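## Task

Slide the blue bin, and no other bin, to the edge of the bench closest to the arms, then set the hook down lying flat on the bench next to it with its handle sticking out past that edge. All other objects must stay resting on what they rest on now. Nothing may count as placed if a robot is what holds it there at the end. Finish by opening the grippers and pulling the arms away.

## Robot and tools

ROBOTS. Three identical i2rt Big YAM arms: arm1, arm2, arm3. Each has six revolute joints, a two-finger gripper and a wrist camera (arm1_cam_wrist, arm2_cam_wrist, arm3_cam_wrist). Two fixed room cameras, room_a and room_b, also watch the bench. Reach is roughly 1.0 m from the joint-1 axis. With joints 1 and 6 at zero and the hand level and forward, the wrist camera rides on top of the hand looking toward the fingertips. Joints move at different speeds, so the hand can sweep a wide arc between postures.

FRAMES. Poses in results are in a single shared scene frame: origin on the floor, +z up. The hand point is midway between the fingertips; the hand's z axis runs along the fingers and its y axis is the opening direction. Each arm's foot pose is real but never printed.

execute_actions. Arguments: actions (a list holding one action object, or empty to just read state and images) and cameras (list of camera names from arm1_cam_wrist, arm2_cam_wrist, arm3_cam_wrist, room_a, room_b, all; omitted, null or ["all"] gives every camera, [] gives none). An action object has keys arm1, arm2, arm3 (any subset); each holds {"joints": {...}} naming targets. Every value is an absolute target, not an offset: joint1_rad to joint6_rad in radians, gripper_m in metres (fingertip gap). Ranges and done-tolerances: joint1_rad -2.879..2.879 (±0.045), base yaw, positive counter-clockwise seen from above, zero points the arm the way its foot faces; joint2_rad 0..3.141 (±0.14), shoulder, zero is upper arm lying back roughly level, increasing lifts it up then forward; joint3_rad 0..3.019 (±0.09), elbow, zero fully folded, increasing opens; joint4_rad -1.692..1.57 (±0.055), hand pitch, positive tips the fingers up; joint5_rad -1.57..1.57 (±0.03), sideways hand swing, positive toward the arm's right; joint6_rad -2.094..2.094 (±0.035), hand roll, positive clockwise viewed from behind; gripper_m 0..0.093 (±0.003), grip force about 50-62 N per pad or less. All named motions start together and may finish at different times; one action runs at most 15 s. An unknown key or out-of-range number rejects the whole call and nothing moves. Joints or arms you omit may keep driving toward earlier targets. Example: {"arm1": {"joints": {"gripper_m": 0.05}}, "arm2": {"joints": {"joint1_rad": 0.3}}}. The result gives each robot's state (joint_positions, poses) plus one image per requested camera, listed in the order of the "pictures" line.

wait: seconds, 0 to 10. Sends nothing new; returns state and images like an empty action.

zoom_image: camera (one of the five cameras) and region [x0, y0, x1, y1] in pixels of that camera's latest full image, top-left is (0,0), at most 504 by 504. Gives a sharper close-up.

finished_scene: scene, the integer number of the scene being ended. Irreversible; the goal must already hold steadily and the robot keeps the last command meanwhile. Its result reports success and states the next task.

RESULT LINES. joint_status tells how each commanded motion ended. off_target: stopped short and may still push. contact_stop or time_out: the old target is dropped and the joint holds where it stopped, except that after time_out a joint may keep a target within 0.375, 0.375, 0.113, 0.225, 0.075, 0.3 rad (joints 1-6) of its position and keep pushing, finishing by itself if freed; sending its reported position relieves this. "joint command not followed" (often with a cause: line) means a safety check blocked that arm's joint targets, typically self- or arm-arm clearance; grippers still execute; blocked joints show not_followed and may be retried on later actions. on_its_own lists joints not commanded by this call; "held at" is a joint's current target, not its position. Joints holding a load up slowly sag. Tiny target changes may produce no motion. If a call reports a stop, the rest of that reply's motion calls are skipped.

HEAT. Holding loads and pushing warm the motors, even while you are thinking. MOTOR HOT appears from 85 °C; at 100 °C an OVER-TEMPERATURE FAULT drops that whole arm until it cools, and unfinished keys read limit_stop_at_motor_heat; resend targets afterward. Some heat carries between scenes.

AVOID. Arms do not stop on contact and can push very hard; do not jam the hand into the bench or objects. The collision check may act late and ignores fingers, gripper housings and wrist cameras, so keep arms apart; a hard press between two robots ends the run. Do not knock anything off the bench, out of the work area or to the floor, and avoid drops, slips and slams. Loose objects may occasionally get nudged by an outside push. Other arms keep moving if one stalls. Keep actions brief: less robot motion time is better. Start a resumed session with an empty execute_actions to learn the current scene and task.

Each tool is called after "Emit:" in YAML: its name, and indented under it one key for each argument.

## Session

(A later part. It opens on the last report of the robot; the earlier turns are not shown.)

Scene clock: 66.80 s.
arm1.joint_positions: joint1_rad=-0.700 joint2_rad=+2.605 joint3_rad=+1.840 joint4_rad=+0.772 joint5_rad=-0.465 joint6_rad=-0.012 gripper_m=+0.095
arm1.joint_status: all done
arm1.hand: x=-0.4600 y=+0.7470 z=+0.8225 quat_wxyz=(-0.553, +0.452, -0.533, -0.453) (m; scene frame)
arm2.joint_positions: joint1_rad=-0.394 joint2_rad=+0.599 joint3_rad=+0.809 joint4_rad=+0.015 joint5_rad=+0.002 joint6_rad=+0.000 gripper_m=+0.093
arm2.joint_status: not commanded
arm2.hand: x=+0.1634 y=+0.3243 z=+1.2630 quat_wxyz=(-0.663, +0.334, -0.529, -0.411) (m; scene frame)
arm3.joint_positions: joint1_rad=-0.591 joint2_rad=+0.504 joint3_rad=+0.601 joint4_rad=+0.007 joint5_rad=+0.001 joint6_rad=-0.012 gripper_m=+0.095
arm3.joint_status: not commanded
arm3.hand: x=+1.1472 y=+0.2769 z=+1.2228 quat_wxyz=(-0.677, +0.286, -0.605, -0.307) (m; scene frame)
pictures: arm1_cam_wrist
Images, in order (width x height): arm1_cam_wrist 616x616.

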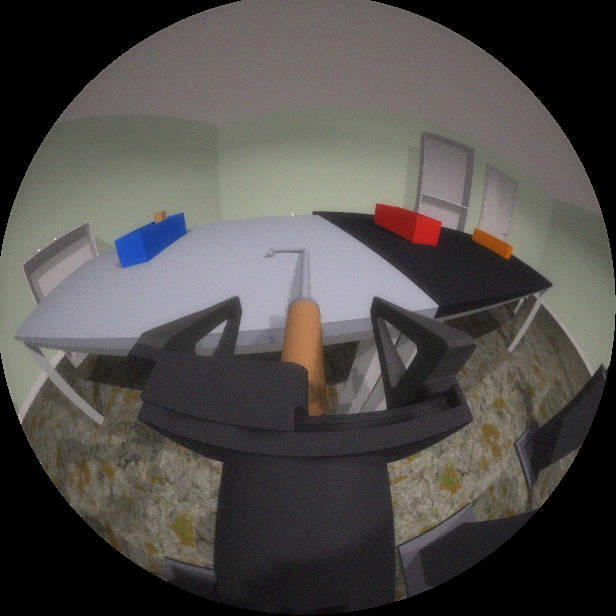

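Emit:
execute_actions:
  actions:
    - {"arm1":{"joints":{"joint2_rad":2.65,"gripper_m":0.06}}}
  cameras: ["arm1_cam_wrist"]

Scene clock: 68.80 s.
arm1.joint_positions: joint1_rad=-0.700 joint2_rad=+2.634 joint3_rad=+1.840 joint4_rad=+0.772 joint5_rad=-0.465 joint6_rad=-0.012 gripper_m=+0.060
arm1.joint_status: all done
arm1.hand: x=-0.4624 y=+0.7441 z=+0.7971 quat_wxyz=(-0.543, +0.454, -0.544, -0.451) (m; scene frame)
arm2.joint_positions: joint1_rad=-0.394 joint2_rad=+0.599 joint3_rad=+0.809 joint4_rad=+0.015 joint5_rad=+0.002 joint6_rad=+0.000 gripper_m=+0.093
arm2.joint_status: not commanded
arm2.hand: x=+0.1634 y=+0.3243 z=+1.2630 quat_wxyz=(-0.663, +0.334, -0.529, -0.411) (m; scene frame)
arm3.joint_positions: joint1_rad=-0.591 joint2_rad=+0.504 joint3_rad=+0.601 joint4_rad=+0.007 joint5_rad=+0.001 joint6_rad=-0.012 gripper_m=+0.095
arm3.joint_status: not commanded
arm3.hand: x=+1.1472 y=+0.2769 z=+1.2228 quat_wxyz=(-0.677, +0.286, -0.605, -0.307) (m; scene frame)
pictures: arm1_cam_wrist
Images, in order (width x height): arm1_cam_wrist 616x616.

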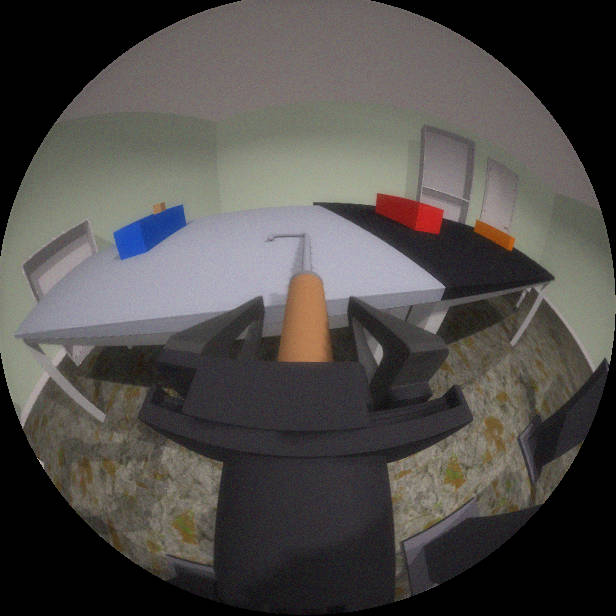

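Emit:
execute_actions:
  actions:
    - {"arm1":{"joints":{"joint4_rad":0.725}}}
  cameras: []

Emit:
execute_actions:
  actions:
    - {"arm1":{"joints":{"gripper_m":0}}}
  cameras: ["arm1_cam_wrist"]

Emit:
execute_actions:
  actions:
    - {"arm1":{"joints":{"joint2_rad":2.2,"joint3_rad":1.7,"joint4_rad":0.55}}}
  cameras: []

Emit:
execute_actions:
  actions:
    - {"arm1":{"joints":{"joint1_rad":-0.12,"joint5_rad":0}}}
  cameras: ["arm1_cam_wrist","room_a","room_b"]

Scene clock: 76.07 s.
arm1.joint_positions: joint1_rad=-0.700 joint2_rad=+2.634 joint3_rad=+1.840 joint4_rad=+0.741 joint5_rad=-0.465 joint6_rad=-0.012 gripper_m=+0.060
arm1.joint_status: all done
arm1.hand: x=-0.4625 y=+0.7439 z=+0.7900 quat_wxyz=(-0.532, +0.457, -0.554, -0.449) (m; scene frame)
arm2.joint_positions: joint1_rad=-0.394 joint2_rad=+0.599 joint3_rad=+0.809 joint4_rad=+0.015 joint5_rad=+0.002 joint6_rad=+0.000 gripper_m=+0.093
arm2.joint_status: not commanded
arm2.hand: x=+0.1634 y=+0.3243 z=+1.2630 quat_wxyz=(-0.663, +0.334, -0.529, -0.411) (m; scene frame)
arm3.joint_positions: joint1_rad=-0.591 joint2_rad=+0.504 joint3_rad=+0.601 joint4_rad=+0.007 joint5_rad=+0.001 joint6_rad=-0.012 gripper_m=+0.095
arm3.joint_status: not commanded
arm3.hand: x=+1.1472 y=+0.2769 z=+1.2228 quat_wxyz=(-0.677, +0.286, -0.605, -0.307) (m; scene frame)
pictures: none
No camera images: the call's "cameras" was empty. Leave "cameras" out to get every camera's image.

Scene clock: 76.70 s.
arm1.joint_positions: joint1_rad=-0.700 joint2_rad=+2.634 joint3_rad=+1.840 joint4_rad=+0.741 joint5_rad=-0.465 joint6_rad=-0.012 gripper_m=+0.031
arm1.joint_status: gripper_m off_target (ended at +0.031, target +0.000)
arm1.hand: x=-0.4625 y=+0.7439 z=+0.7900 quat_wxyz=(-0.532, +0.457, -0.554, -0.449) (m; scene frame)
arm2.joint_positions: joint1_rad=-0.394 joint2_rad=+0.599 joint3_rad=+0.809 joint4_rad=+0.015 joint5_rad=+0.002 joint6_rad=+0.000 gripper_m=+0.093
arm2.joint_status: not commanded
arm2.hand: x=+0.1634 y=+0.3243 z=+1.2630 quat_wxyz=(-0.663, +0.334, -0.529, -0.411) (m; scene frame)
arm3.joint_positions: joint1_rad=-0.591 joint2_rad=+0.504 joint3_rad=+0.601 joint4_rad=+0.007 joint5_rad=+0.001 joint6_rad=-0.012 gripper_m=+0.095
arm3.joint_status: not commanded
arm3.hand: x=+1.1472 y=+0.2769 z=+1.2228 quat_wxyz=(-0.677, +0.286, -0.605, -0.307) (m; scene frame)
pictures: arm1_cam_wrist
Images, in order (width x height): arm1_cam_wrist 616x616.

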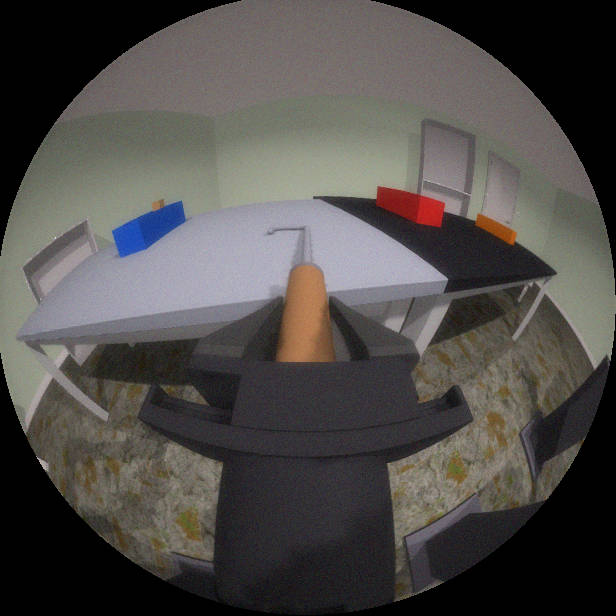

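Scene clock: 78.03 s.
arm1.joint_positions: joint1_rad=-0.700 joint2_rad=+2.233 joint3_rad=+1.678 joint4_rad=+0.541 joint5_rad=-0.463 joint6_rad=-0.012 gripper_m=+0.031
arm1.joint_status: all done
arm1.hand: x=-0.4754 y=+0.7244 z=+1.0013 quat_wxyz=(-0.545, +0.453, -0.542, -0.451) (m; scene frame)
arm2.joint_positions: joint1_rad=-0.394 joint2_rad=+0.599 joint3_rad=+0.809 joint4_rad=+0.015 joint5_rad=+0.002 joint6_rad=+0.000 gripper_m=+0.093
arm2.joint_status: not commanded
arm2.hand: x=+0.1634 y=+0.3243 z=+1.2630 quat_wxyz=(-0.663, +0.334, -0.529, -0.411) (m; scene frame)
arm3.joint_positions: joint1_rad=-0.591 joint2_rad=+0.504 joint3_rad=+0.601 joint4_rad=+0.007 joint5_rad=+0.001 joint6_rad=-0.012 gripper_m=+0.095
arm3.joint_status: not commanded
arm3.hand: x=+1.1472 y=+0.2769 z=+1.2228 quat_wxyz=(-0.677, +0.286, -0.605, -0.307) (m; scene frame)
pictures: none
No camera images: the call's "cameras" was empty. Leave "cameras" out to get every camera's image.

Scene clock: 80.17 s.
arm1.joint_positions: joint1_rad=-0.120 joint2_rad=+2.233 joint3_rad=+1.678 joint4_rad=+0.541 joint5_rad=+0.000 joint6_rad=-0.002 gripper_m=+0.031
arm1.joint_status: all done
arm1.hand: x=-0.8739 y=+0.8681 z=+1.0017 quat_wxyz=(-0.518, +0.484, -0.515, -0.482) (m; scene frame)
arm2.joint_positions: joint1_rad=-0.394 joint2_rad=+0.599 joint3_rad=+0.809 joint4_rad=+0.015 joint5_rad=+0.002 joint6_rad=+0.000 gripper_m=+0.093
arm2.joint_status: not commanded
arm2.hand: x=+0.1634 y=+0.3243 z=+1.2630 quat_wxyz=(-0.663, +0.334, -0.529, -0.411) (m; scene frame)
arm3.joint_positions: joint1_rad=-0.591 joint2_rad=+0.504 joint3_rad=+0.601 joint4_rad=+0.007 joint5_rad=+0.001 joint6_rad=-0.012 gripper_m=+0.095
arm3.joint_status: not commanded
arm3.hand: x=+1.1472 y=+0.2769 z=+1.2228 quat_wxyz=(-0.677, +0.286, -0.605, -0.307) (m; scene frame)
pictures: arm1_cam_wrist, room_a, room_b
Images, in order (width x height): arm1_cam_wrist 616x616, room_a 896x504, room_b 896x504.

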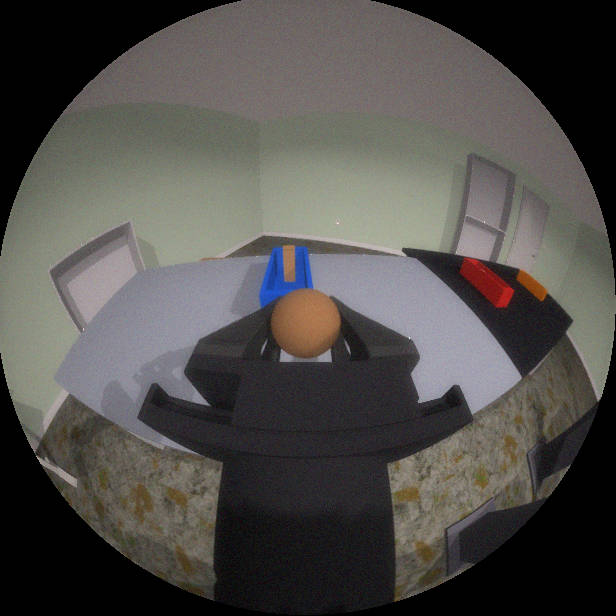

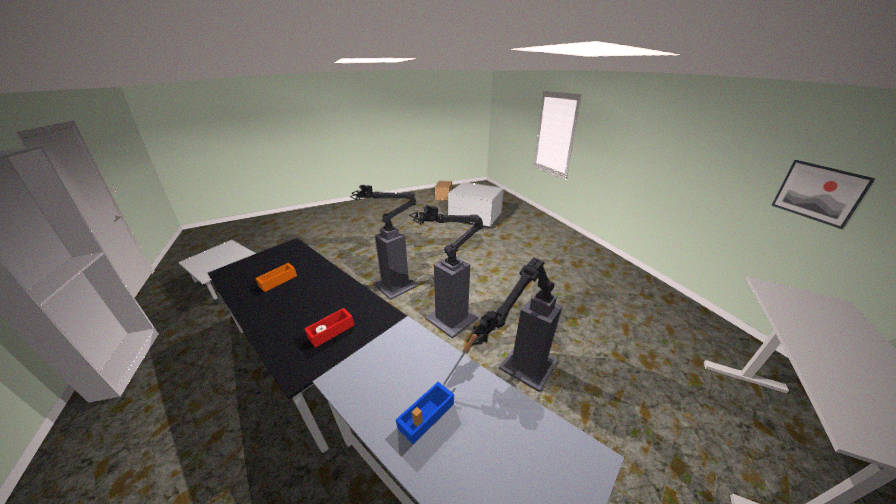

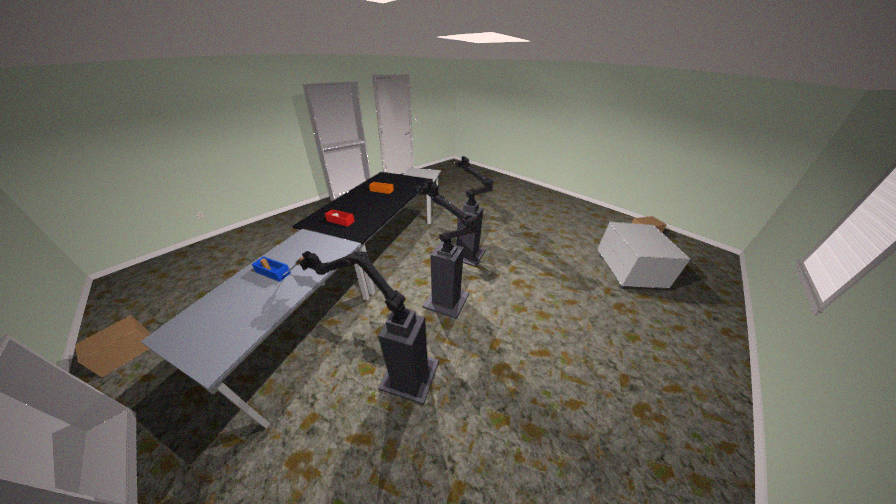

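Emit:
execute_actions:
  actions:
    - {"arm1":{"joints":{"joint1_rad":-0.085,"joint2_rad":2.02,"joint3_rad":1.15,"joint4_rad":0.92}}}
  cameras: []

Emit:
execute_actions:
  actions:
    - {"arm1":{"joints":{"joint2_rad":2.3,"joint3_rad":1.2,"joint4_rad":1.17}}}
  cameras: []

Emit:
execute_actions:
  actions:
    - {"arm1":{"joints":{"joint6_rad":-1.57,"joint4_rad":1.24}}}
  cameras: ["arm1_cam_wrist","room_a","room_b"]

Scene clock: 86.43 s.
arm1.joint_positions: joint1_rad=-0.087 joint2_rad=+2.072 joint3_rad=+1.146 joint4_rad=+0.887 joint5_rad=+0.001 joint6_rad=-0.001 gripper_m=+0.031
arm1.joint_status: all done
arm1.hand: x=-0.9076 y=+0.7305 z=+0.9321 quat_wxyz=(-0.503, +0.499, -0.514, -0.484) (m; scene frame)
arm2.joint_positions: joint1_rad=-0.394 joint2_rad=+0.599 joint3_rad=+0.809 joint4_rad=+0.015 joint5_rad=+0.002 joint6_rad=+0.000 gripper_m=+0.093
arm2.joint_status: not commanded
arm2.hand: x=+0.1634 y=+0.3243 z=+1.2630 quat_wxyz=(-0.663, +0.334, -0.529, -0.411) (m; scene frame)
arm3.joint_positions: joint1_rad=-0.591 joint2_rad=+0.504 joint3_rad=+0.601 joint4_rad=+0.007 joint5_rad=+0.001 joint6_rad=-0.012 gripper_m=+0.095
arm3.joint_status: not commanded
arm3.hand: x=+1.1472 y=+0.2769 z=+1.2228 quat_wxyz=(-0.677, +0.286, -0.605, -0.307) (m; scene frame)
pictures: none
No camera images: the call's "cameras" was empty. Leave "cameras" out to get every camera's image.

Scene clock: 87.53 s.
arm1.joint_positions: joint1_rad=-0.087 joint2_rad=+2.314 joint3_rad=+1.157 joint4_rad=+1.147 joint5_rad=+0.001 joint6_rad=+0.001 gripper_m=+0.031
arm1.joint_status: all done
arm1.hand: x=-0.9076 y=+0.7211 z=+0.8285 quat_wxyz=(-0.510, +0.491, -0.507, -0.492) (m; scene frame)
arm2.joint_positions: joint1_rad=-0.394 joint2_rad=+0.599 joint3_rad=+0.809 joint4_rad=+0.015 joint5_rad=+0.002 joint6_rad=+0.000 gripper_m=+0.093
arm2.joint_status: not commanded
arm2.hand: x=+0.1634 y=+0.3243 z=+1.2630 quat_wxyz=(-0.663, +0.334, -0.529, -0.411) (m; scene frame)
arm3.joint_positions: joint1_rad=-0.591 joint2_rad=+0.504 joint3_rad=+0.601 joint4_rad=+0.007 joint5_rad=+0.001 joint6_rad=-0.012 gripper_m=+0.095
arm3.joint_status: not commanded
arm3.hand: x=+1.1472 y=+0.2769 z=+1.2228 quat_wxyz=(-0.677, +0.286, -0.605, -0.307) (m; scene frame)
pictures: none
No camera images: the call's "cameras" was empty. Leave "cameras" out to get every camera's image.

Scene clock: 89.70 s.
arm1.joint_positions: joint1_rad=-0.087 joint2_rad=+2.315 joint3_rad=+1.157 joint4_rad=+1.208 joint5_rad=+0.000 joint6_rad=-1.540 gripper_m=+0.031
arm1.joint_status: all done
arm1.hand: x=-0.9078 y=+0.7205 z=+0.8429 quat_wxyz=(-0.730, +0.683, -0.021, +0.002) (m; scene frame)
arm2.joint_positions: joint1_rad=-0.394 joint2_rad=+0.599 joint3_rad=+0.809 joint4_rad=+0.015 joint5_rad=+0.002 joint6_rad=+0.000 gripper_m=+0.093
arm2.joint_status: not commanded
arm2.hand: x=+0.1634 y=+0.3243 z=+1.2630 quat_wxyz=(-0.663, +0.334, -0.529, -0.411) (m; scene frame)
arm3.joint_positions: joint1_rad=-0.591 joint2_rad=+0.504 joint3_rad=+0.601 joint4_rad=+0.007 joint5_rad=+0.001 joint6_rad=-0.012 gripper_m=+0.095
arm3.joint_status: not commanded
arm3.hand: x=+1.1472 y=+0.2769 z=+1.2228 quat_wxyz=(-0.677, +0.286, -0.605, -0.307) (m; scene frame)
pictures: arm1_cam_wrist, room_a, room_b
Images, in order (width x height): arm1_cam_wrist 616x616, room_a 896x504, room_b 896x504.

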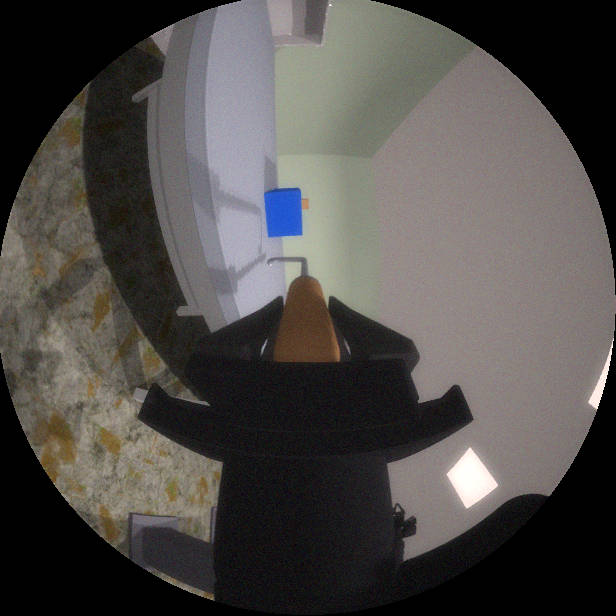

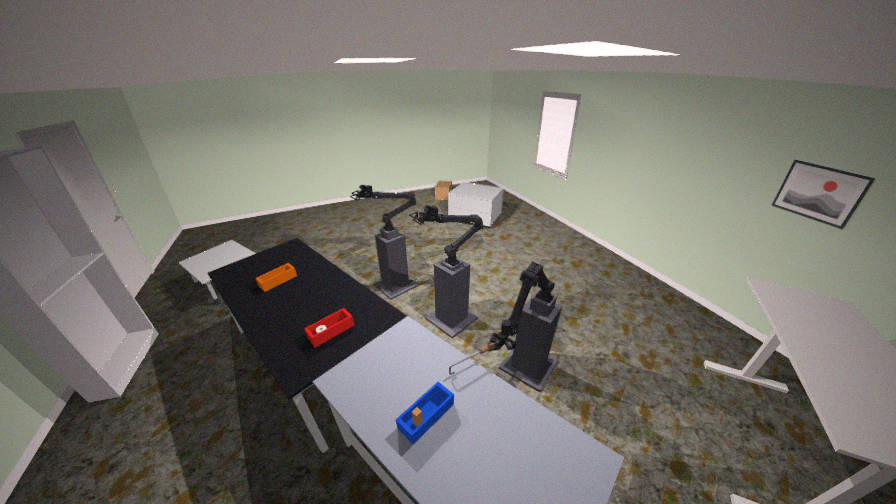

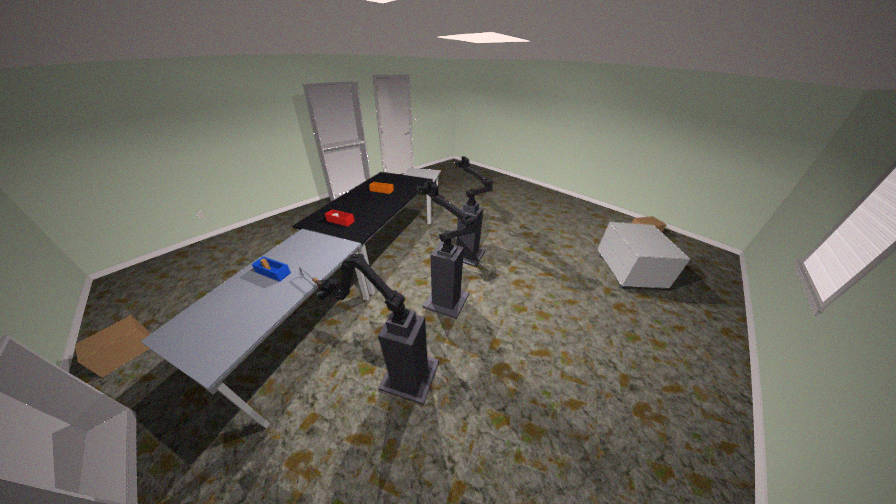

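Emit:
execute_actions:
  actions:
    - {"arm1":{"joints":{"joint1_rad":-0.01,"joint2_rad":2.1,"joint3_rad":1.5,"joint4_rad":0.9}}}
  cameras: []

Emit:
execute_actions:
  actions:
    - {"arm1":{"joints":{"joint2_rad":2.33,"joint3_rad":1.79,"joint4_rad":0.7}}}
  cameras: ["arm1_cam_wrist","room_a","room_b"]

Scene clock: 94.43 s.
arm1.joint_positions: joint1_rad=-0.001 joint2_rad=+2.130 joint3_rad=+1.437 joint4_rad=+0.889 joint5_rad=+0.001 joint6_rad=-1.543 gripper_m=+0.031
arm1.joint_status: all done
arm1.hand: x=-0.9755 y=+0.8052 z=+1.0370 quat_wxyz=(-0.777, +0.629, +0.009, -0.030) (m; scene frame)
arm2.joint_positions: joint1_rad=-0.394 joint2_rad=+0.599 joint3_rad=+0.809 joint4_rad=+0.015 joint5_rad=+0.002 joint6_rad=+0.000 gripper_m=+0.093
arm2.joint_status: not commanded
arm2.hand: x=+0.1634 y=+0.3243 z=+1.2630 quat_wxyz=(-0.663, +0.334, -0.529, -0.411) (m; scene frame)
arm3.joint_positions: joint1_rad=-0.591 joint2_rad=+0.504 joint3_rad=+0.601 joint4_rad=+0.007 joint5_rad=+0.001 joint6_rad=-0.012 gripper_m=+0.095
arm3.joint_status: not commanded
arm3.hand: x=+1.1472 y=+0.2769 z=+1.2228 quat_wxyz=(-0.677, +0.286, -0.605, -0.307) (m; scene frame)
pictures: none
No camera images: the call's "cameras" was empty. Leave "cameras" out to get every camera's image.

Scene clock: 96.63 s.
arm1.joint_positions: joint1_rad=-0.002 joint2_rad=+2.368 joint3_rad=+1.700 joint4_rad=+0.688 joint5_rad=+0.000 joint6_rad=-1.564 gripper_m=+0.031
arm1.joint_status: joint3_rad time_out (moved +0.263 of +0.353); the others done
arm1.on_its_own: joint3_rad reads +1.700 and still pushes toward +1.790 since a time_out
arm1.hand: x=-0.9782 y=+0.8770 z=+0.9341 quat_wxyz=(-0.719, +0.695, +0.017, -0.020) (m; scene frame)
arm2.joint_positions: joint1_rad=-0.394 joint2_rad=+0.599 joint3_rad=+0.809 joint4_rad=+0.015 joint5_rad=+0.002 joint6_rad=+0.000 gripper_m=+0.093
arm2.joint_status: not commanded
arm2.hand: x=+0.1634 y=+0.3243 z=+1.2630 quat_wxyz=(-0.663, +0.334, -0.529, -0.411) (m; scene frame)
arm3.joint_positions: joint1_rad=-0.591 joint2_rad=+0.504 joint3_rad=+0.601 joint4_rad=+0.007 joint5_rad=+0.001 joint6_rad=-0.012 gripper_m=+0.095
arm3.joint_status: not commanded
arm3.hand: x=+1.1472 y=+0.2769 z=+1.2228 quat_wxyz=(-0.677, +0.286, -0.605, -0.307) (m; scene frame)
pictures: arm1_cam_wrist, room_a, room_b
Images, in order (width x height): arm1_cam_wrist 616x616, room_a 896x504, room_b 896x504.

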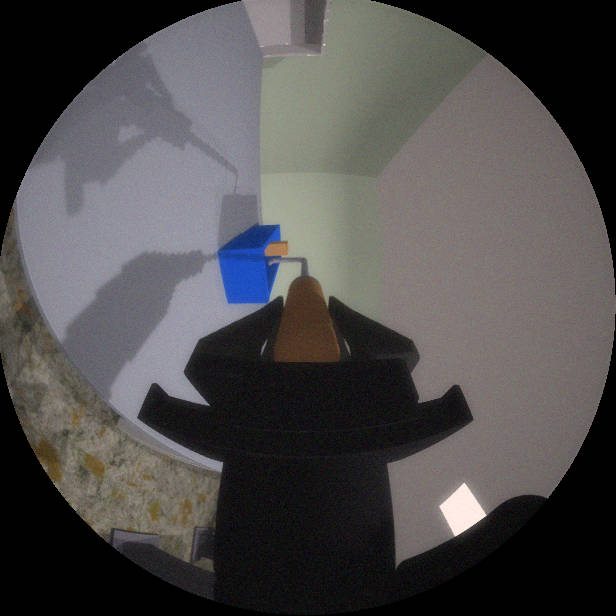

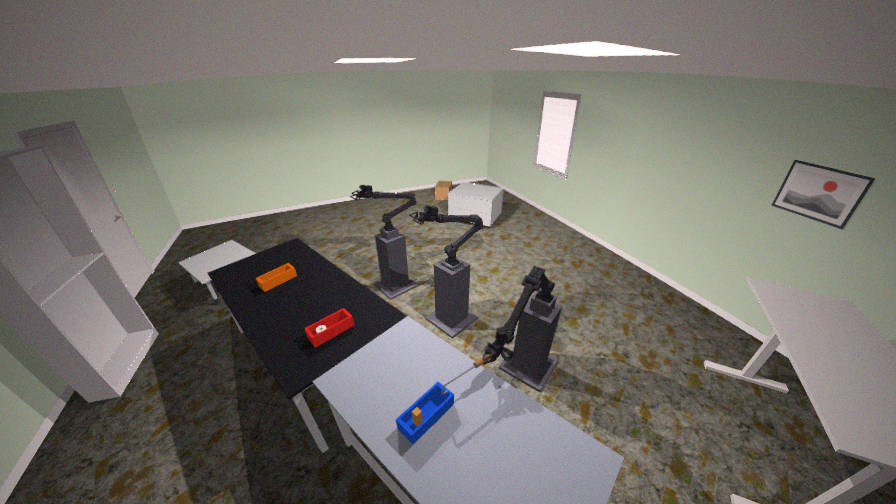

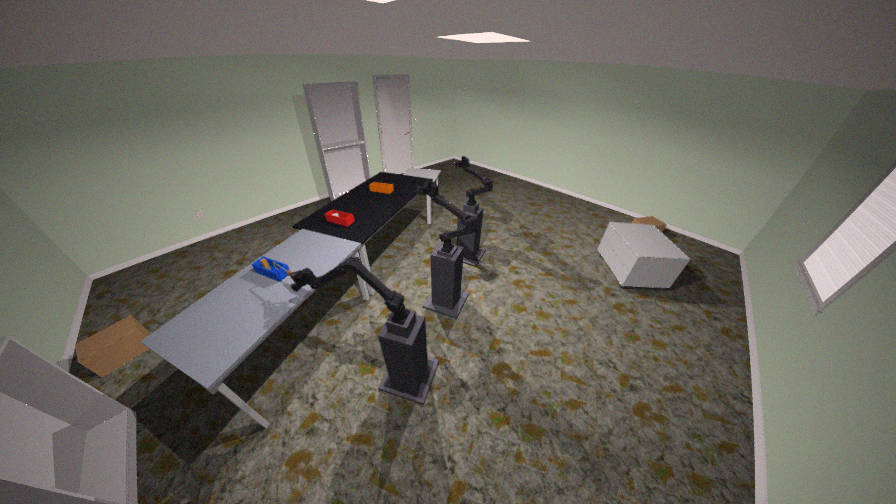

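Slightly further and more central, then drop.

Emit:
execute_actions:
  actions:
    - {"arm1":{"joints":{"joint1_rad":-0.025,"joint3_rad":1.85,"joint4_rad":0.64}}}
  cameras: []

Emit:
execute_actions:
  actions:
    - {"arm1":{"joints":{"joint4_rad":0.46}}}
  cameras: ["arm1_cam_wrist","room_a"]

Emit:
zoom_image:
  camera: "room_a"
  region: [380,330,540,450]

Scene clock: 101.13 s.
arm1.joint_positions: joint1_rad=-0.017 joint2_rad=+2.368 joint3_rad=+1.747 joint4_rad=+0.630 joint5_rad=+0.000 joint6_rad=-1.564 gripper_m=+0.031
arm1.joint_status: joint3_rad time_out (moved +0.047 of +0.150); the others done
arm1.on_its_own: joint3_rad reads +1.747 and still pushes toward +1.850 since a time_out
arm1.hand: x=-0.9652 y=+0.8883 z=+0.9458 quat_wxyz=(-0.715, +0.699, +0.012, -0.014) (m; scene frame)
arm2.joint_positions: joint1_rad=-0.394 joint2_rad=+0.599 joint3_rad=+0.809 joint4_rad=+0.015 joint5_rad=+0.002 joint6_rad=+0.000 gripper_m=+0.093
arm2.joint_status: not commanded
arm2.hand: x=+0.1634 y=+0.3243 z=+1.2630 quat_wxyz=(-0.663, +0.334, -0.529, -0.411) (m; scene frame)
arm3.joint_positions: joint1_rad=-0.591 joint2_rad=+0.504 joint3_rad=+0.601 joint4_rad=+0.007 joint5_rad=+0.001 joint6_rad=-0.012 gripper_m=+0.095
arm3.joint_status: not commanded
arm3.hand: x=+1.1472 y=+0.2769 z=+1.2228 quat_wxyz=(-0.677, +0.286, -0.605, -0.307) (m; scene frame)
pictures: none
No camera images: the call's "cameras" was empty. Leave "cameras" out to get every camera's image.

not run: a stop came earlier in this reply.

Region (380, 330, 540, 450) of room_a's 896x504 image, scaled by 3.150, with more detail than that image has; it fills the top 378 rows of this view, and the rest is white.

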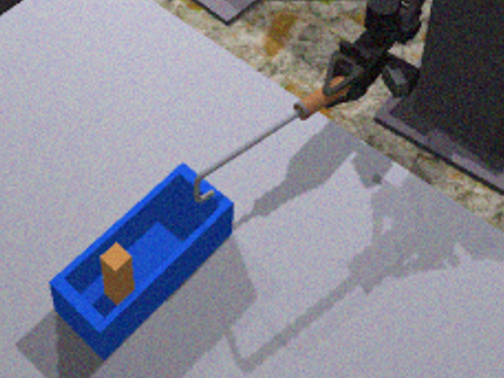

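Emit:
execute_actions:
  actions:
    - {"arm1":{"joints":{"joint4_rad":0.49}}}
  cameras: ["arm1_cam_wrist","room_a"]

Emit:
zoom_image:
  camera: "room_a"
  region: [380,330,540,450]

Scene clock: 103.70 s.
arm1.joint_positions: joint1_rad=-0.017 joint2_rad=+2.368 joint3_rad=+1.756 joint4_rad=+0.482 joint5_rad=+0.000 joint6_rad=-1.564 gripper_m=+0.031
arm1.joint_status: all done
arm1.on_its_own: joint3_rad reads +1.756 and still pushes toward +1.850 since a time_out
arm1.hand: x=-0.9651 y=+0.8887 z=+0.9149 quat_wxyz=(-0.665, +0.747, +0.013, -0.013) (m; scene frame)
arm2.joint_positions: joint1_rad=-0.394 joint2_rad=+0.599 joint3_rad=+0.809 joint4_rad=+0.015 joint5_rad=+0.002 joint6_rad=+0.000 gripper_m=+0.093
arm2.joint_status: not commanded
arm2.hand: x=+0.1634 y=+0.3243 z=+1.2630 quat_wxyz=(-0.663, +0.334, -0.529, -0.411) (m; scene frame)
arm3.joint_positions: joint1_rad=-0.591 joint2_rad=+0.504 joint3_rad=+0.601 joint4_rad=+0.007 joint5_rad=+0.001 joint6_rad=-0.012 gripper_m=+0.095
arm3.joint_status: not commanded
arm3.hand: x=+1.1472 y=+0.2769 z=+1.2228 quat_wxyz=(-0.677, +0.286, -0.605, -0.307) (m; scene frame)
pictures: arm1_cam_wrist, room_a
Images, in order (width x height): arm1_cam_wrist 616x616, room_a 896x504.

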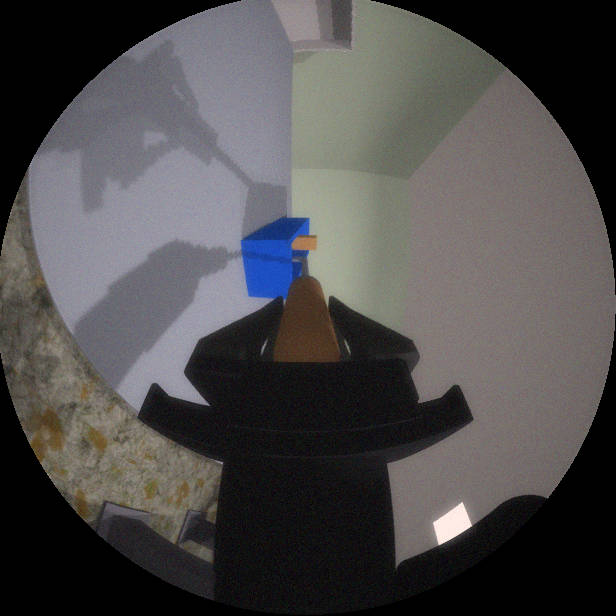

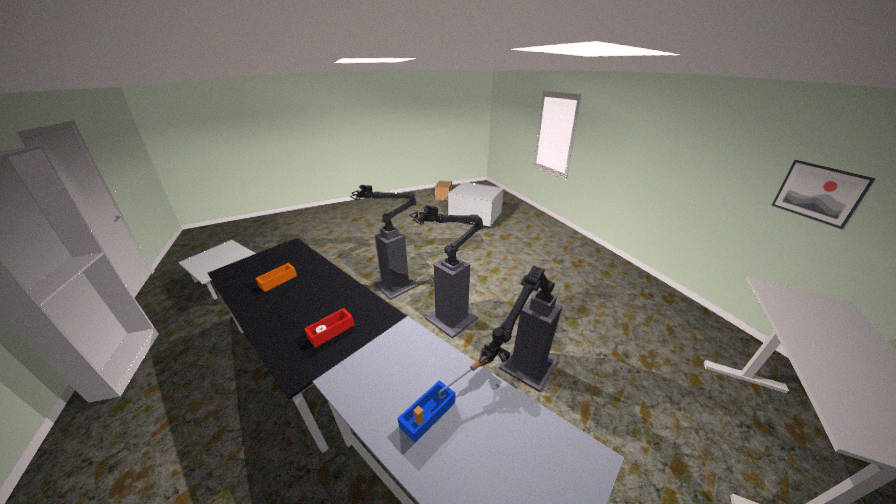

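Region (380, 330, 540, 450) of room_a's 896x504 image, scaled by 3.150, with more detail than that image has; it fills the top 378 rows of this view, and the rest is white.

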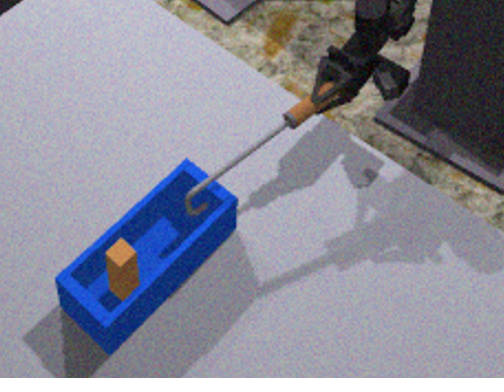

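Emit:
execute_actions:
  actions:
    - {"arm1":{"joints":{"joint2_rad":2.23,"joint3_rad":1.56,"joint4_rad":0.63}}}
  cameras: []

Emit:
execute_actions:
  actions:
    - {"arm1":{"joints":{"joint2_rad":2.13,"joint3_rad":1.36,"joint4_rad":0.73}}}
  cameras: ["arm1_cam_wrist","room_a"]

Scene clock: 107.73 s.
arm1.joint_positions: joint1_rad=-0.017 joint2_rad=+2.301 joint3_rad=+1.562 joint4_rad=+0.595 joint5_rad=-0.001 joint6_rad=-1.566 gripper_m=+0.031
arm1.joint_status: all done
arm1.hand: x=-0.9634 y=+0.8430 z=+0.8936 quat_wxyz=(-0.660, +0.751, +0.014, -0.012) (m; scene frame)
arm2.joint_positions: joint1_rad=-0.394 joint2_rad=+0.599 joint3_rad=+0.809 joint4_rad=+0.015 joint5_rad=+0.002 joint6_rad=+0.000 gripper_m=+0.093
arm2.joint_status: not commanded
arm2.hand: x=+0.1634 y=+0.3243 z=+1.2630 quat_wxyz=(-0.663, +0.334, -0.529, -0.411) (m; scene frame)
arm3.joint_positions: joint1_rad=-0.591 joint2_rad=+0.504 joint3_rad=+0.601 joint4_rad=+0.007 joint5_rad=+0.001 joint6_rad=-0.012 gripper_m=+0.095
arm3.joint_status: not commanded
arm3.hand: x=+1.1472 y=+0.2769 z=+1.2228 quat_wxyz=(-0.677, +0.286, -0.605, -0.307) (m; scene frame)
pictures: none
No camera images: the call's "cameras" was empty. Leave "cameras" out to get every camera's image.

Scene clock: 108.60 s.
arm1.joint_positions: joint1_rad=-0.017 joint2_rad=+2.196 joint3_rad=+1.359 joint4_rad=+0.684 joint5_rad=-0.001 joint6_rad=-1.566 gripper_m=+0.031
arm1.joint_status: all done
arm1.hand: x=-0.9615 y=+0.7898 z=+0.8944 quat_wxyz=(-0.656, +0.754, +0.014, -0.012) (m; scene frame)
arm2.joint_positions: joint1_rad=-0.394 joint2_rad=+0.599 joint3_rad=+0.809 joint4_rad=+0.015 joint5_rad=+0.002 joint6_rad=+0.000 gripper_m=+0.093
arm2.joint_status: not commanded
arm2.hand: x=+0.1634 y=+0.3243 z=+1.2630 quat_wxyz=(-0.663, +0.334, -0.529, -0.411) (m; scene frame)
arm3.joint_positions: joint1_rad=-0.591 joint2_rad=+0.504 joint3_rad=+0.601 joint4_rad=+0.007 joint5_rad=+0.001 joint6_rad=-0.012 gripper_m=+0.095
arm3.joint_status: not commanded
arm3.hand: x=+1.1472 y=+0.2769 z=+1.2228 quat_wxyz=(-0.677, +0.286, -0.605, -0.307) (m; scene frame)
pictures: arm1_cam_wrist, room_a
Images, in order (width x height): arm1_cam_wrist 616x616, room_a 896x504.

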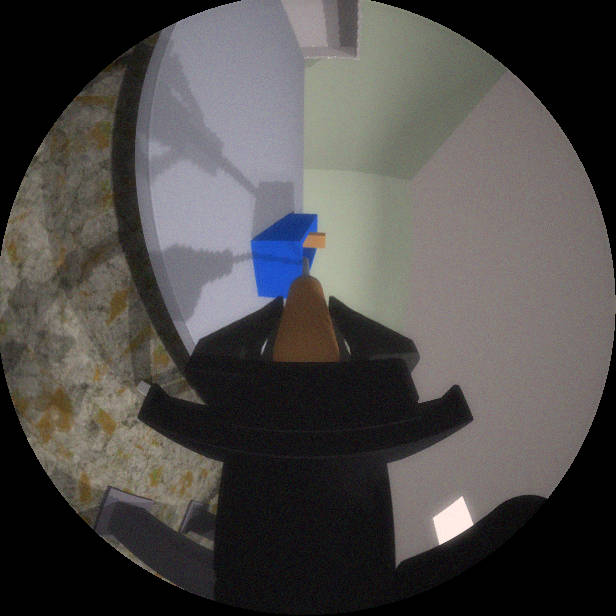

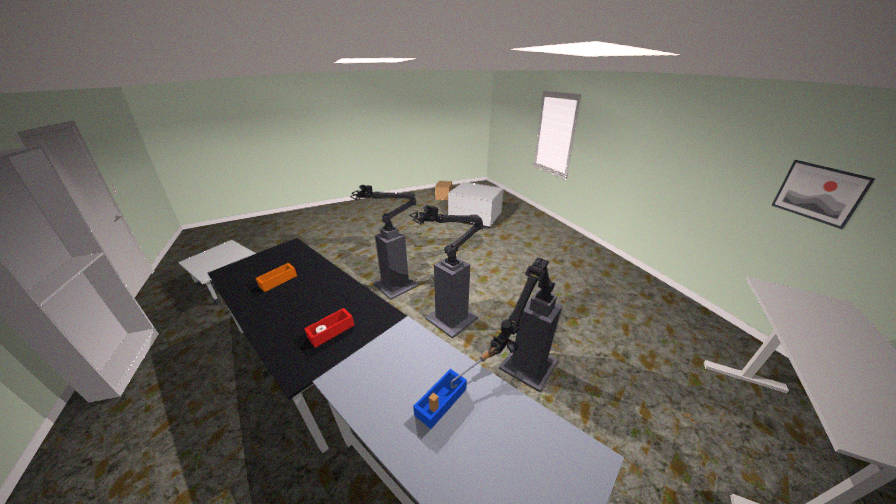

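Emit:
execute_actions:
  actions:
    - {"arm1":{"joints":{"joint2_rad":2.0,"joint3_rad":1.12,"joint4_rad":0.87}}}
  cameras: []

Emit:
execute_actions:
  actions:
    - {"arm1":{"joints":{"joint2_rad":1.88,"joint3_rad":0.88,"joint4_rad":0.99}}}
  cameras: []

Emit:
execute_actions:
  actions:
    - {"arm1":{"joints":{"joint2_rad":1.78,"joint3_rad":0.67,"joint4_rad":1.09}}}
  cameras: ["arm1_cam_wrist","room_a","room_b"]

Scene clock: 113.67 s.
arm1.joint_positions: joint1_rad=-0.017 joint2_rad=+2.069 joint3_rad=+1.109 joint4_rad=+0.809 joint5_rad=-0.001 joint6_rad=-1.566 gripper_m=+0.031
arm1.joint_status: joint4_rad time_out (moved +0.124 of +0.186); the others done
arm1.on_its_own: joint4_rad reads +0.809 and still pushes toward +0.870 since a time_out
arm1.hand: x=-0.9588 y=+0.7171 z=+0.8980 quat_wxyz=(-0.657, +0.753, +0.014, -0.012) (m; scene frame)
arm2.joint_positions: joint1_rad=-0.394 joint2_rad=+0.599 joint3_rad=+0.809 joint4_rad=+0.015 joint5_rad=+0.002 joint6_rad=+0.000 gripper_m=+0.093
arm2.joint_status: not commanded
arm2.hand: x=+0.1634 y=+0.3243 z=+1.2630 quat_wxyz=(-0.663, +0.334, -0.529, -0.411) (m; scene frame)
arm3.joint_positions: joint1_rad=-0.591 joint2_rad=+0.504 joint3_rad=+0.601 joint4_rad=+0.007 joint5_rad=+0.001 joint6_rad=-0.012 gripper_m=+0.095
arm3.joint_status: not commanded
arm3.hand: x=+1.1472 y=+0.2769 z=+1.2228 quat_wxyz=(-0.677, +0.286, -0.605, -0.307) (m; scene frame)
pictures: none
No camera images: the call's "cameras" was empty. Leave "cameras" out to get every camera's image.

not run: a stop came earlier in this reply.

not run: a stop came earlier in this reply.

Emit:
execute_actions:
  actions:
    - {"arm1":{"joints":{"joint2_rad":1.88,"joint3_rad":0.88,"joint4_rad":0.97}}}
  cameras: []

Emit:
execute_actions:
  actions:
    - {"arm1":{"joints":{"joint2_rad":1.78,"joint3_rad":0.67,"joint4_rad":1.07}}}
  cameras: ["arm1_cam_wrist","room_a","room_b"]

Scene clock: 117.57 s.
arm1.joint_positions: joint1_rad=-0.017 joint2_rad=+1.933 joint3_rad=+0.868 joint4_rad=+0.912 joint5_rad=-0.001 joint6_rad=-1.566 gripper_m=+0.031
arm1.joint_status: joint4_rad time_out (moved +0.103 of +0.161); the others done
arm1.on_its_own: joint4_rad reads +0.912 and still pushes toward +0.970 since a time_out
arm1.hand: x=-0.9560 y=+0.6398 z=+0.9045 quat_wxyz=(-0.656, +0.754, +0.014, -0.012) (m; scene frame)
arm2.joint_positions: joint1_rad=-0.394 joint2_rad=+0.599 joint3_rad=+0.809 joint4_rad=+0.015 joint5_rad=+0.002 joint6_rad=+0.000 gripper_m=+0.093
arm2.joint_status: not commanded
arm2.hand: x=+0.1634 y=+0.3243 z=+1.2630 quat_wxyz=(-0.663, +0.334, -0.529, -0.411) (m; scene frame)
arm3.joint_positions: joint1_rad=-0.591 joint2_rad=+0.504 joint3_rad=+0.601 joint4_rad=+0.007 joint5_rad=+0.001 joint6_rad=-0.012 gripper_m=+0.095
arm3.joint_status: not commanded
arm3.hand: x=+1.1472 y=+0.2769 z=+1.2228 quat_wxyz=(-0.677, +0.286, -0.605, -0.307) (m; scene frame)
pictures: none
No camera images: the call's "cameras" was empty. Leave "cameras" out to get every camera's image.

not run: a stop came earlier in this reply.

Emit:
execute_actions:
  actions:
    - {"arm1":{"joints":{"joint2_rad":1.77,"joint3_rad":0.63,"joint4_rad":1.1}}}
  cameras: ["arm1_cam_wrist","room_a","room_b"]

Scene clock: 120.97 s.
arm1.joint_positions: joint1_rad=-0.017 joint2_rad=+1.816 joint3_rad=+0.616 joint4_rad=+1.042 joint5_rad=-0.001 joint6_rad=-1.566 gripper_m=+0.031
arm1.joint_status: joint4_rad time_out (moved +0.130 of +0.188); the others done
arm1.on_its_own: joint4_rad reads +1.042 and still pushes toward +1.100 since a time_out
arm1.hand: x=-0.9529 y=+0.5534 z=+0.9013 quat_wxyz=(-0.654, +0.756, +0.014, -0.012) (m; scene frame)
arm2.joint_positions: joint1_rad=-0.394 joint2_rad=+0.599 joint3_rad=+0.809 joint4_rad=+0.015 joint5_rad=+0.002 joint6_rad=+0.000 gripper_m=+0.093
arm2.joint_status: not commanded
arm2.hand: x=+0.1634 y=+0.3243 z=+1.2630 quat_wxyz=(-0.663, +0.334, -0.529, -0.411) (m; scene frame)
arm3.joint_positions: joint1_rad=-0.591 joint2_rad=+0.504 joint3_rad=+0.601 joint4_rad=+0.007 joint5_rad=+0.001 joint6_rad=-0.012 gripper_m=+0.095
arm3.joint_status: not commanded
arm3.hand: x=+1.1472 y=+0.2769 z=+1.2228 quat_wxyz=(-0.677, +0.286, -0.605, -0.307) (m; scene frame)
pictures: arm1_cam_wrist, room_a, room_b
Images, in order (width x height): arm1_cam_wrist 616x616, room_a 896x504, room_b 896x504.

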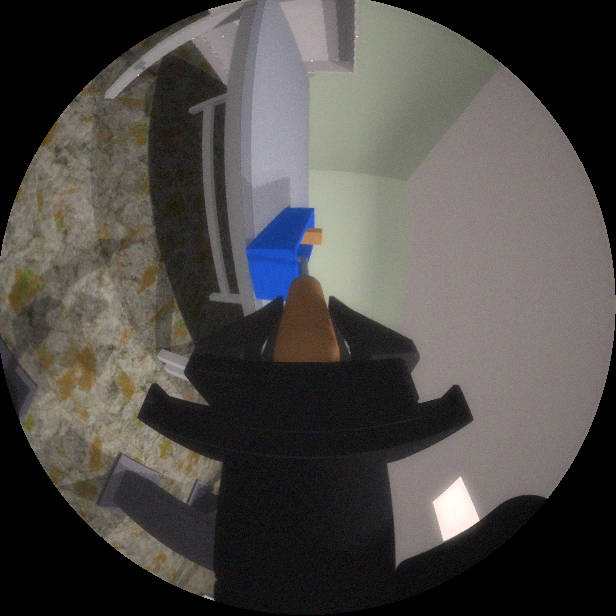

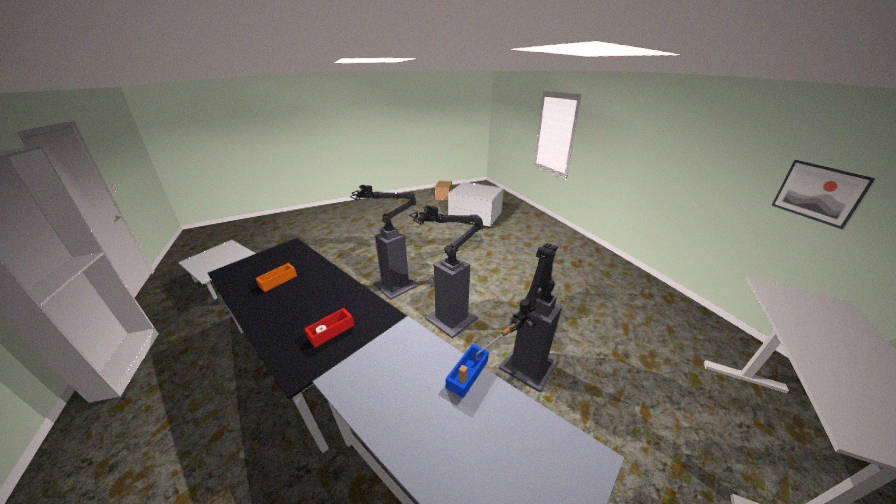

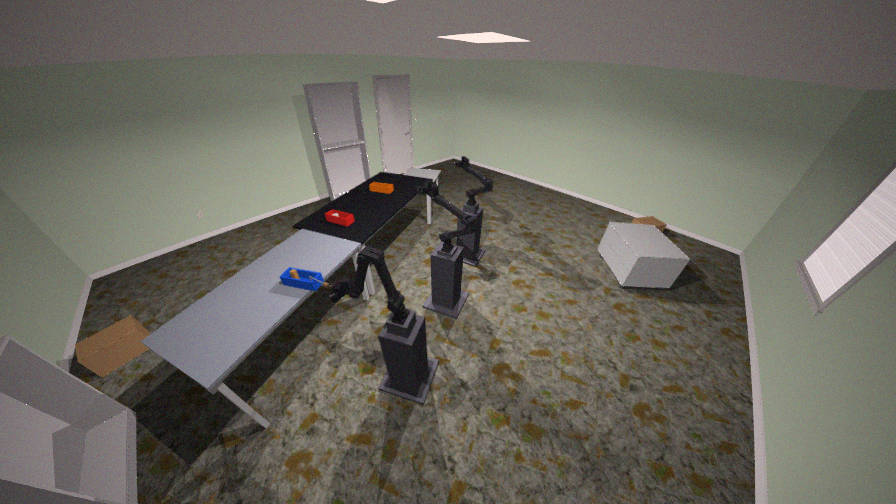

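Emit:
execute_actions:
  actions:
    - {"arm1":{"joints":{"joint2_rad":1.73,"joint3_rad":0.585}}}
  cameras: ["arm1_cam_wrist"]

Emit:
execute_actions:
  actions:
    - {"arm1":{"joints":{"joint3_rad":0.95}}}
  cameras: []

Emit:
execute_actions:
  actions:
    - {"arm1":{"joints":{"joint1_rad":-0.445,"joint5_rad":-0.39,"joint2_rad":2.1,"joint3_rad":1.51,"joint4_rad":1.0}}}
  cameras: []

Emit:
execute_actions:
  actions:
    - {"arm1":{"joints":{"joint2_rad":2.36,"joint6_rad":0}}}
  cameras: ["arm1_cam_wrist","room_a"]

Scene clock: 125.67 s.
arm1.joint_positions: joint1_rad=-0.017 joint2_rad=+1.789 joint3_rad=+0.575 joint4_rad=+1.042 joint5_rad=-0.001 joint6_rad=-1.566 gripper_m=+0.031
arm1.joint_status: all done
arm1.on_its_own: joint4_rad reads +1.042 and still pushes toward +1.100 since a time_out
arm1.hand: x=-0.9523 y=+0.5384 z=+0.8998 quat_wxyz=(-0.649, +0.760, +0.014, -0.012) (m; scene frame)
arm2.joint_positions: joint1_rad=-0.394 joint2_rad=+0.599 joint3_rad=+0.809 joint4_rad=+0.015 joint5_rad=+0.002 joint6_rad=+0.000 gripper_m=+0.093
arm2.joint_status: not commanded
arm2.hand: x=+0.1634 y=+0.3243 z=+1.2630 quat_wxyz=(-0.663, +0.334, -0.529, -0.411) (m; scene frame)
arm3.joint_positions: joint1_rad=-0.591 joint2_rad=+0.504 joint3_rad=+0.601 joint4_rad=+0.007 joint5_rad=+0.001 joint6_rad=-0.012 gripper_m=+0.095
arm3.joint_status: not commanded
arm3.hand: x=+1.1472 y=+0.2769 z=+1.2228 quat_wxyz=(-0.677, +0.286, -0.605, -0.307) (m; scene frame)
pictures: arm1_cam_wrist
Images, in order (width x height): arm1_cam_wrist 616x616.

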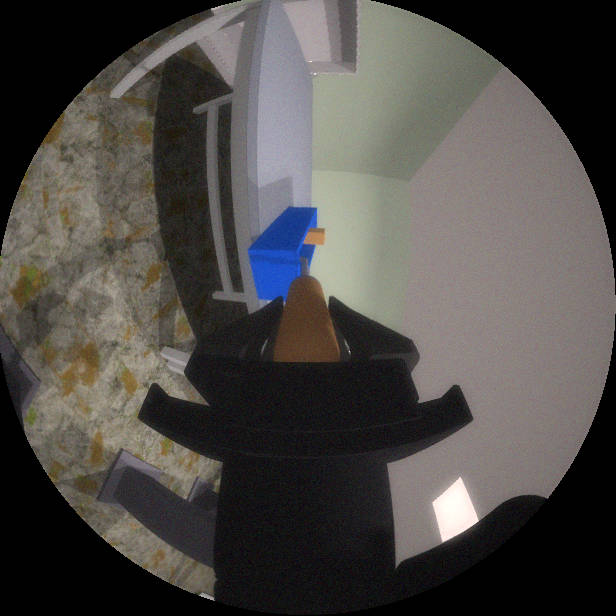

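Scene clock: 126.87 s.
arm1.joint_positions: joint1_rad=-0.017 joint2_rad=+1.777 joint3_rad=+0.897 joint4_rad=+1.051 joint5_rad=+0.000 joint6_rad=-1.566 gripper_m=+0.031
arm1.joint_status: all done
arm1.hand: x=-0.9566 y=+0.6418 z=+1.0502 quat_wxyz=(-0.769, +0.639, +0.012, -0.015) (m; scene frame)
arm2.joint_positions: joint1_rad=-0.394 joint2_rad=+0.599 joint3_rad=+0.809 joint4_rad=+0.015 joint5_rad=+0.002 joint6_rad=+0.000 gripper_m=+0.093
arm2.joint_status: not commanded
arm2.hand: x=+0.1634 y=+0.3243 z=+1.2630 quat_wxyz=(-0.663, +0.334, -0.529, -0.411) (m; scene frame)
arm3.joint_positions: joint1_rad=-0.591 joint2_rad=+0.504 joint3_rad=+0.601 joint4_rad=+0.007 joint5_rad=+0.001 joint6_rad=-0.012 gripper_m=+0.095
arm3.joint_status: not commanded
arm3.hand: x=+1.1472 y=+0.2769 z=+1.2228 quat_wxyz=(-0.677, +0.286, -0.605, -0.307) (m; scene frame)
pictures: none
No camera images: the call's "cameras" was empty. Leave "cameras" out to get every camera's image.

Scene clock: 128.60 s.
arm1.joint_positions: joint1_rad=-0.438 joint2_rad=+2.155 joint3_rad=+1.427 joint4_rad=+0.980 joint5_rad=-0.392 joint6_rad=-1.566 gripper_m=+0.031
arm1.joint_status: all done
arm1.hand: x=-0.6940 y=+0.7554 z=+1.0312 quat_wxyz=(-0.788, +0.614, +0.036, +0.031) (m; scene frame)
arm2.joint_positions: joint1_rad=-0.394 joint2_rad=+0.599 joint3_rad=+0.809 joint4_rad=+0.015 joint5_rad=+0.002 joint6_rad=+0.000 gripper_m=+0.093
arm2.joint_status: not commanded
arm2.hand: x=+0.1634 y=+0.3243 z=+1.2630 quat_wxyz=(-0.663, +0.334, -0.529, -0.411) (m; scene frame)
arm3.joint_positions: joint1_rad=-0.591 joint2_rad=+0.504 joint3_rad=+0.601 joint4_rad=+0.007 joint5_rad=+0.001 joint6_rad=-0.012 gripper_m=+0.095
arm3.joint_status: not commanded
arm3.hand: x=+1.1472 y=+0.2769 z=+1.2228 quat_wxyz=(-0.677, +0.286, -0.605, -0.307) (m; scene frame)
pictures: none
No camera images: the call's "cameras" was empty. Leave "cameras" out to get every camera's image.

Scene clock: 130.77 s.
arm1.joint_positions: joint1_rad=-0.451 joint2_rad=+2.405 joint3_rad=+1.460 joint4_rad=+0.993 joint5_rad=-0.389 joint6_rad=-0.018 gripper_m=+0.031
arm1.joint_status: all done
arm1.hand: x=-0.6809 y=+0.7605 z=+0.8549 quat_wxyz=(-0.527, +0.493, -0.477, -0.502) (m; scene frame)
arm2.joint_positions: joint1_rad=-0.394 joint2_rad=+0.599 joint3_rad=+0.809 joint4_rad=+0.015 joint5_rad=+0.002 joint6_rad=+0.000 gripper_m=+0.093
arm2.joint_status: not commanded
arm2.hand: x=+0.1634 y=+0.3243 z=+1.2630 quat_wxyz=(-0.663, +0.334, -0.529, -0.411) (m; scene frame)
arm3.joint_positions: joint1_rad=-0.591 joint2_rad=+0.504 joint3_rad=+0.601 joint4_rad=+0.007 joint5_rad=+0.001 joint6_rad=-0.012 gripper_m=+0.095
arm3.joint_status: not commanded
arm3.hand: x=+1.1472 y=+0.2769 z=+1.2228 quat_wxyz=(-0.677, +0.286, -0.605, -0.307) (m; scene frame)
pictures: arm1_cam_wrist, room_a
Images, in order (width x height): arm1_cam_wrist 616x616, room_a 896x504.

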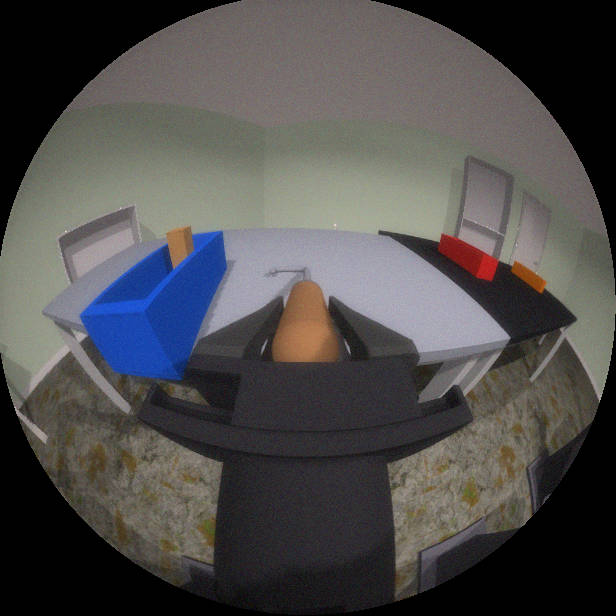

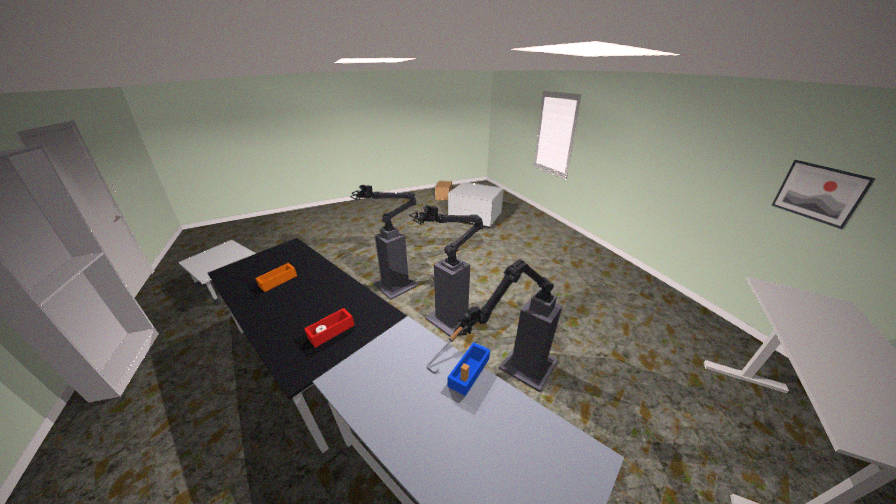

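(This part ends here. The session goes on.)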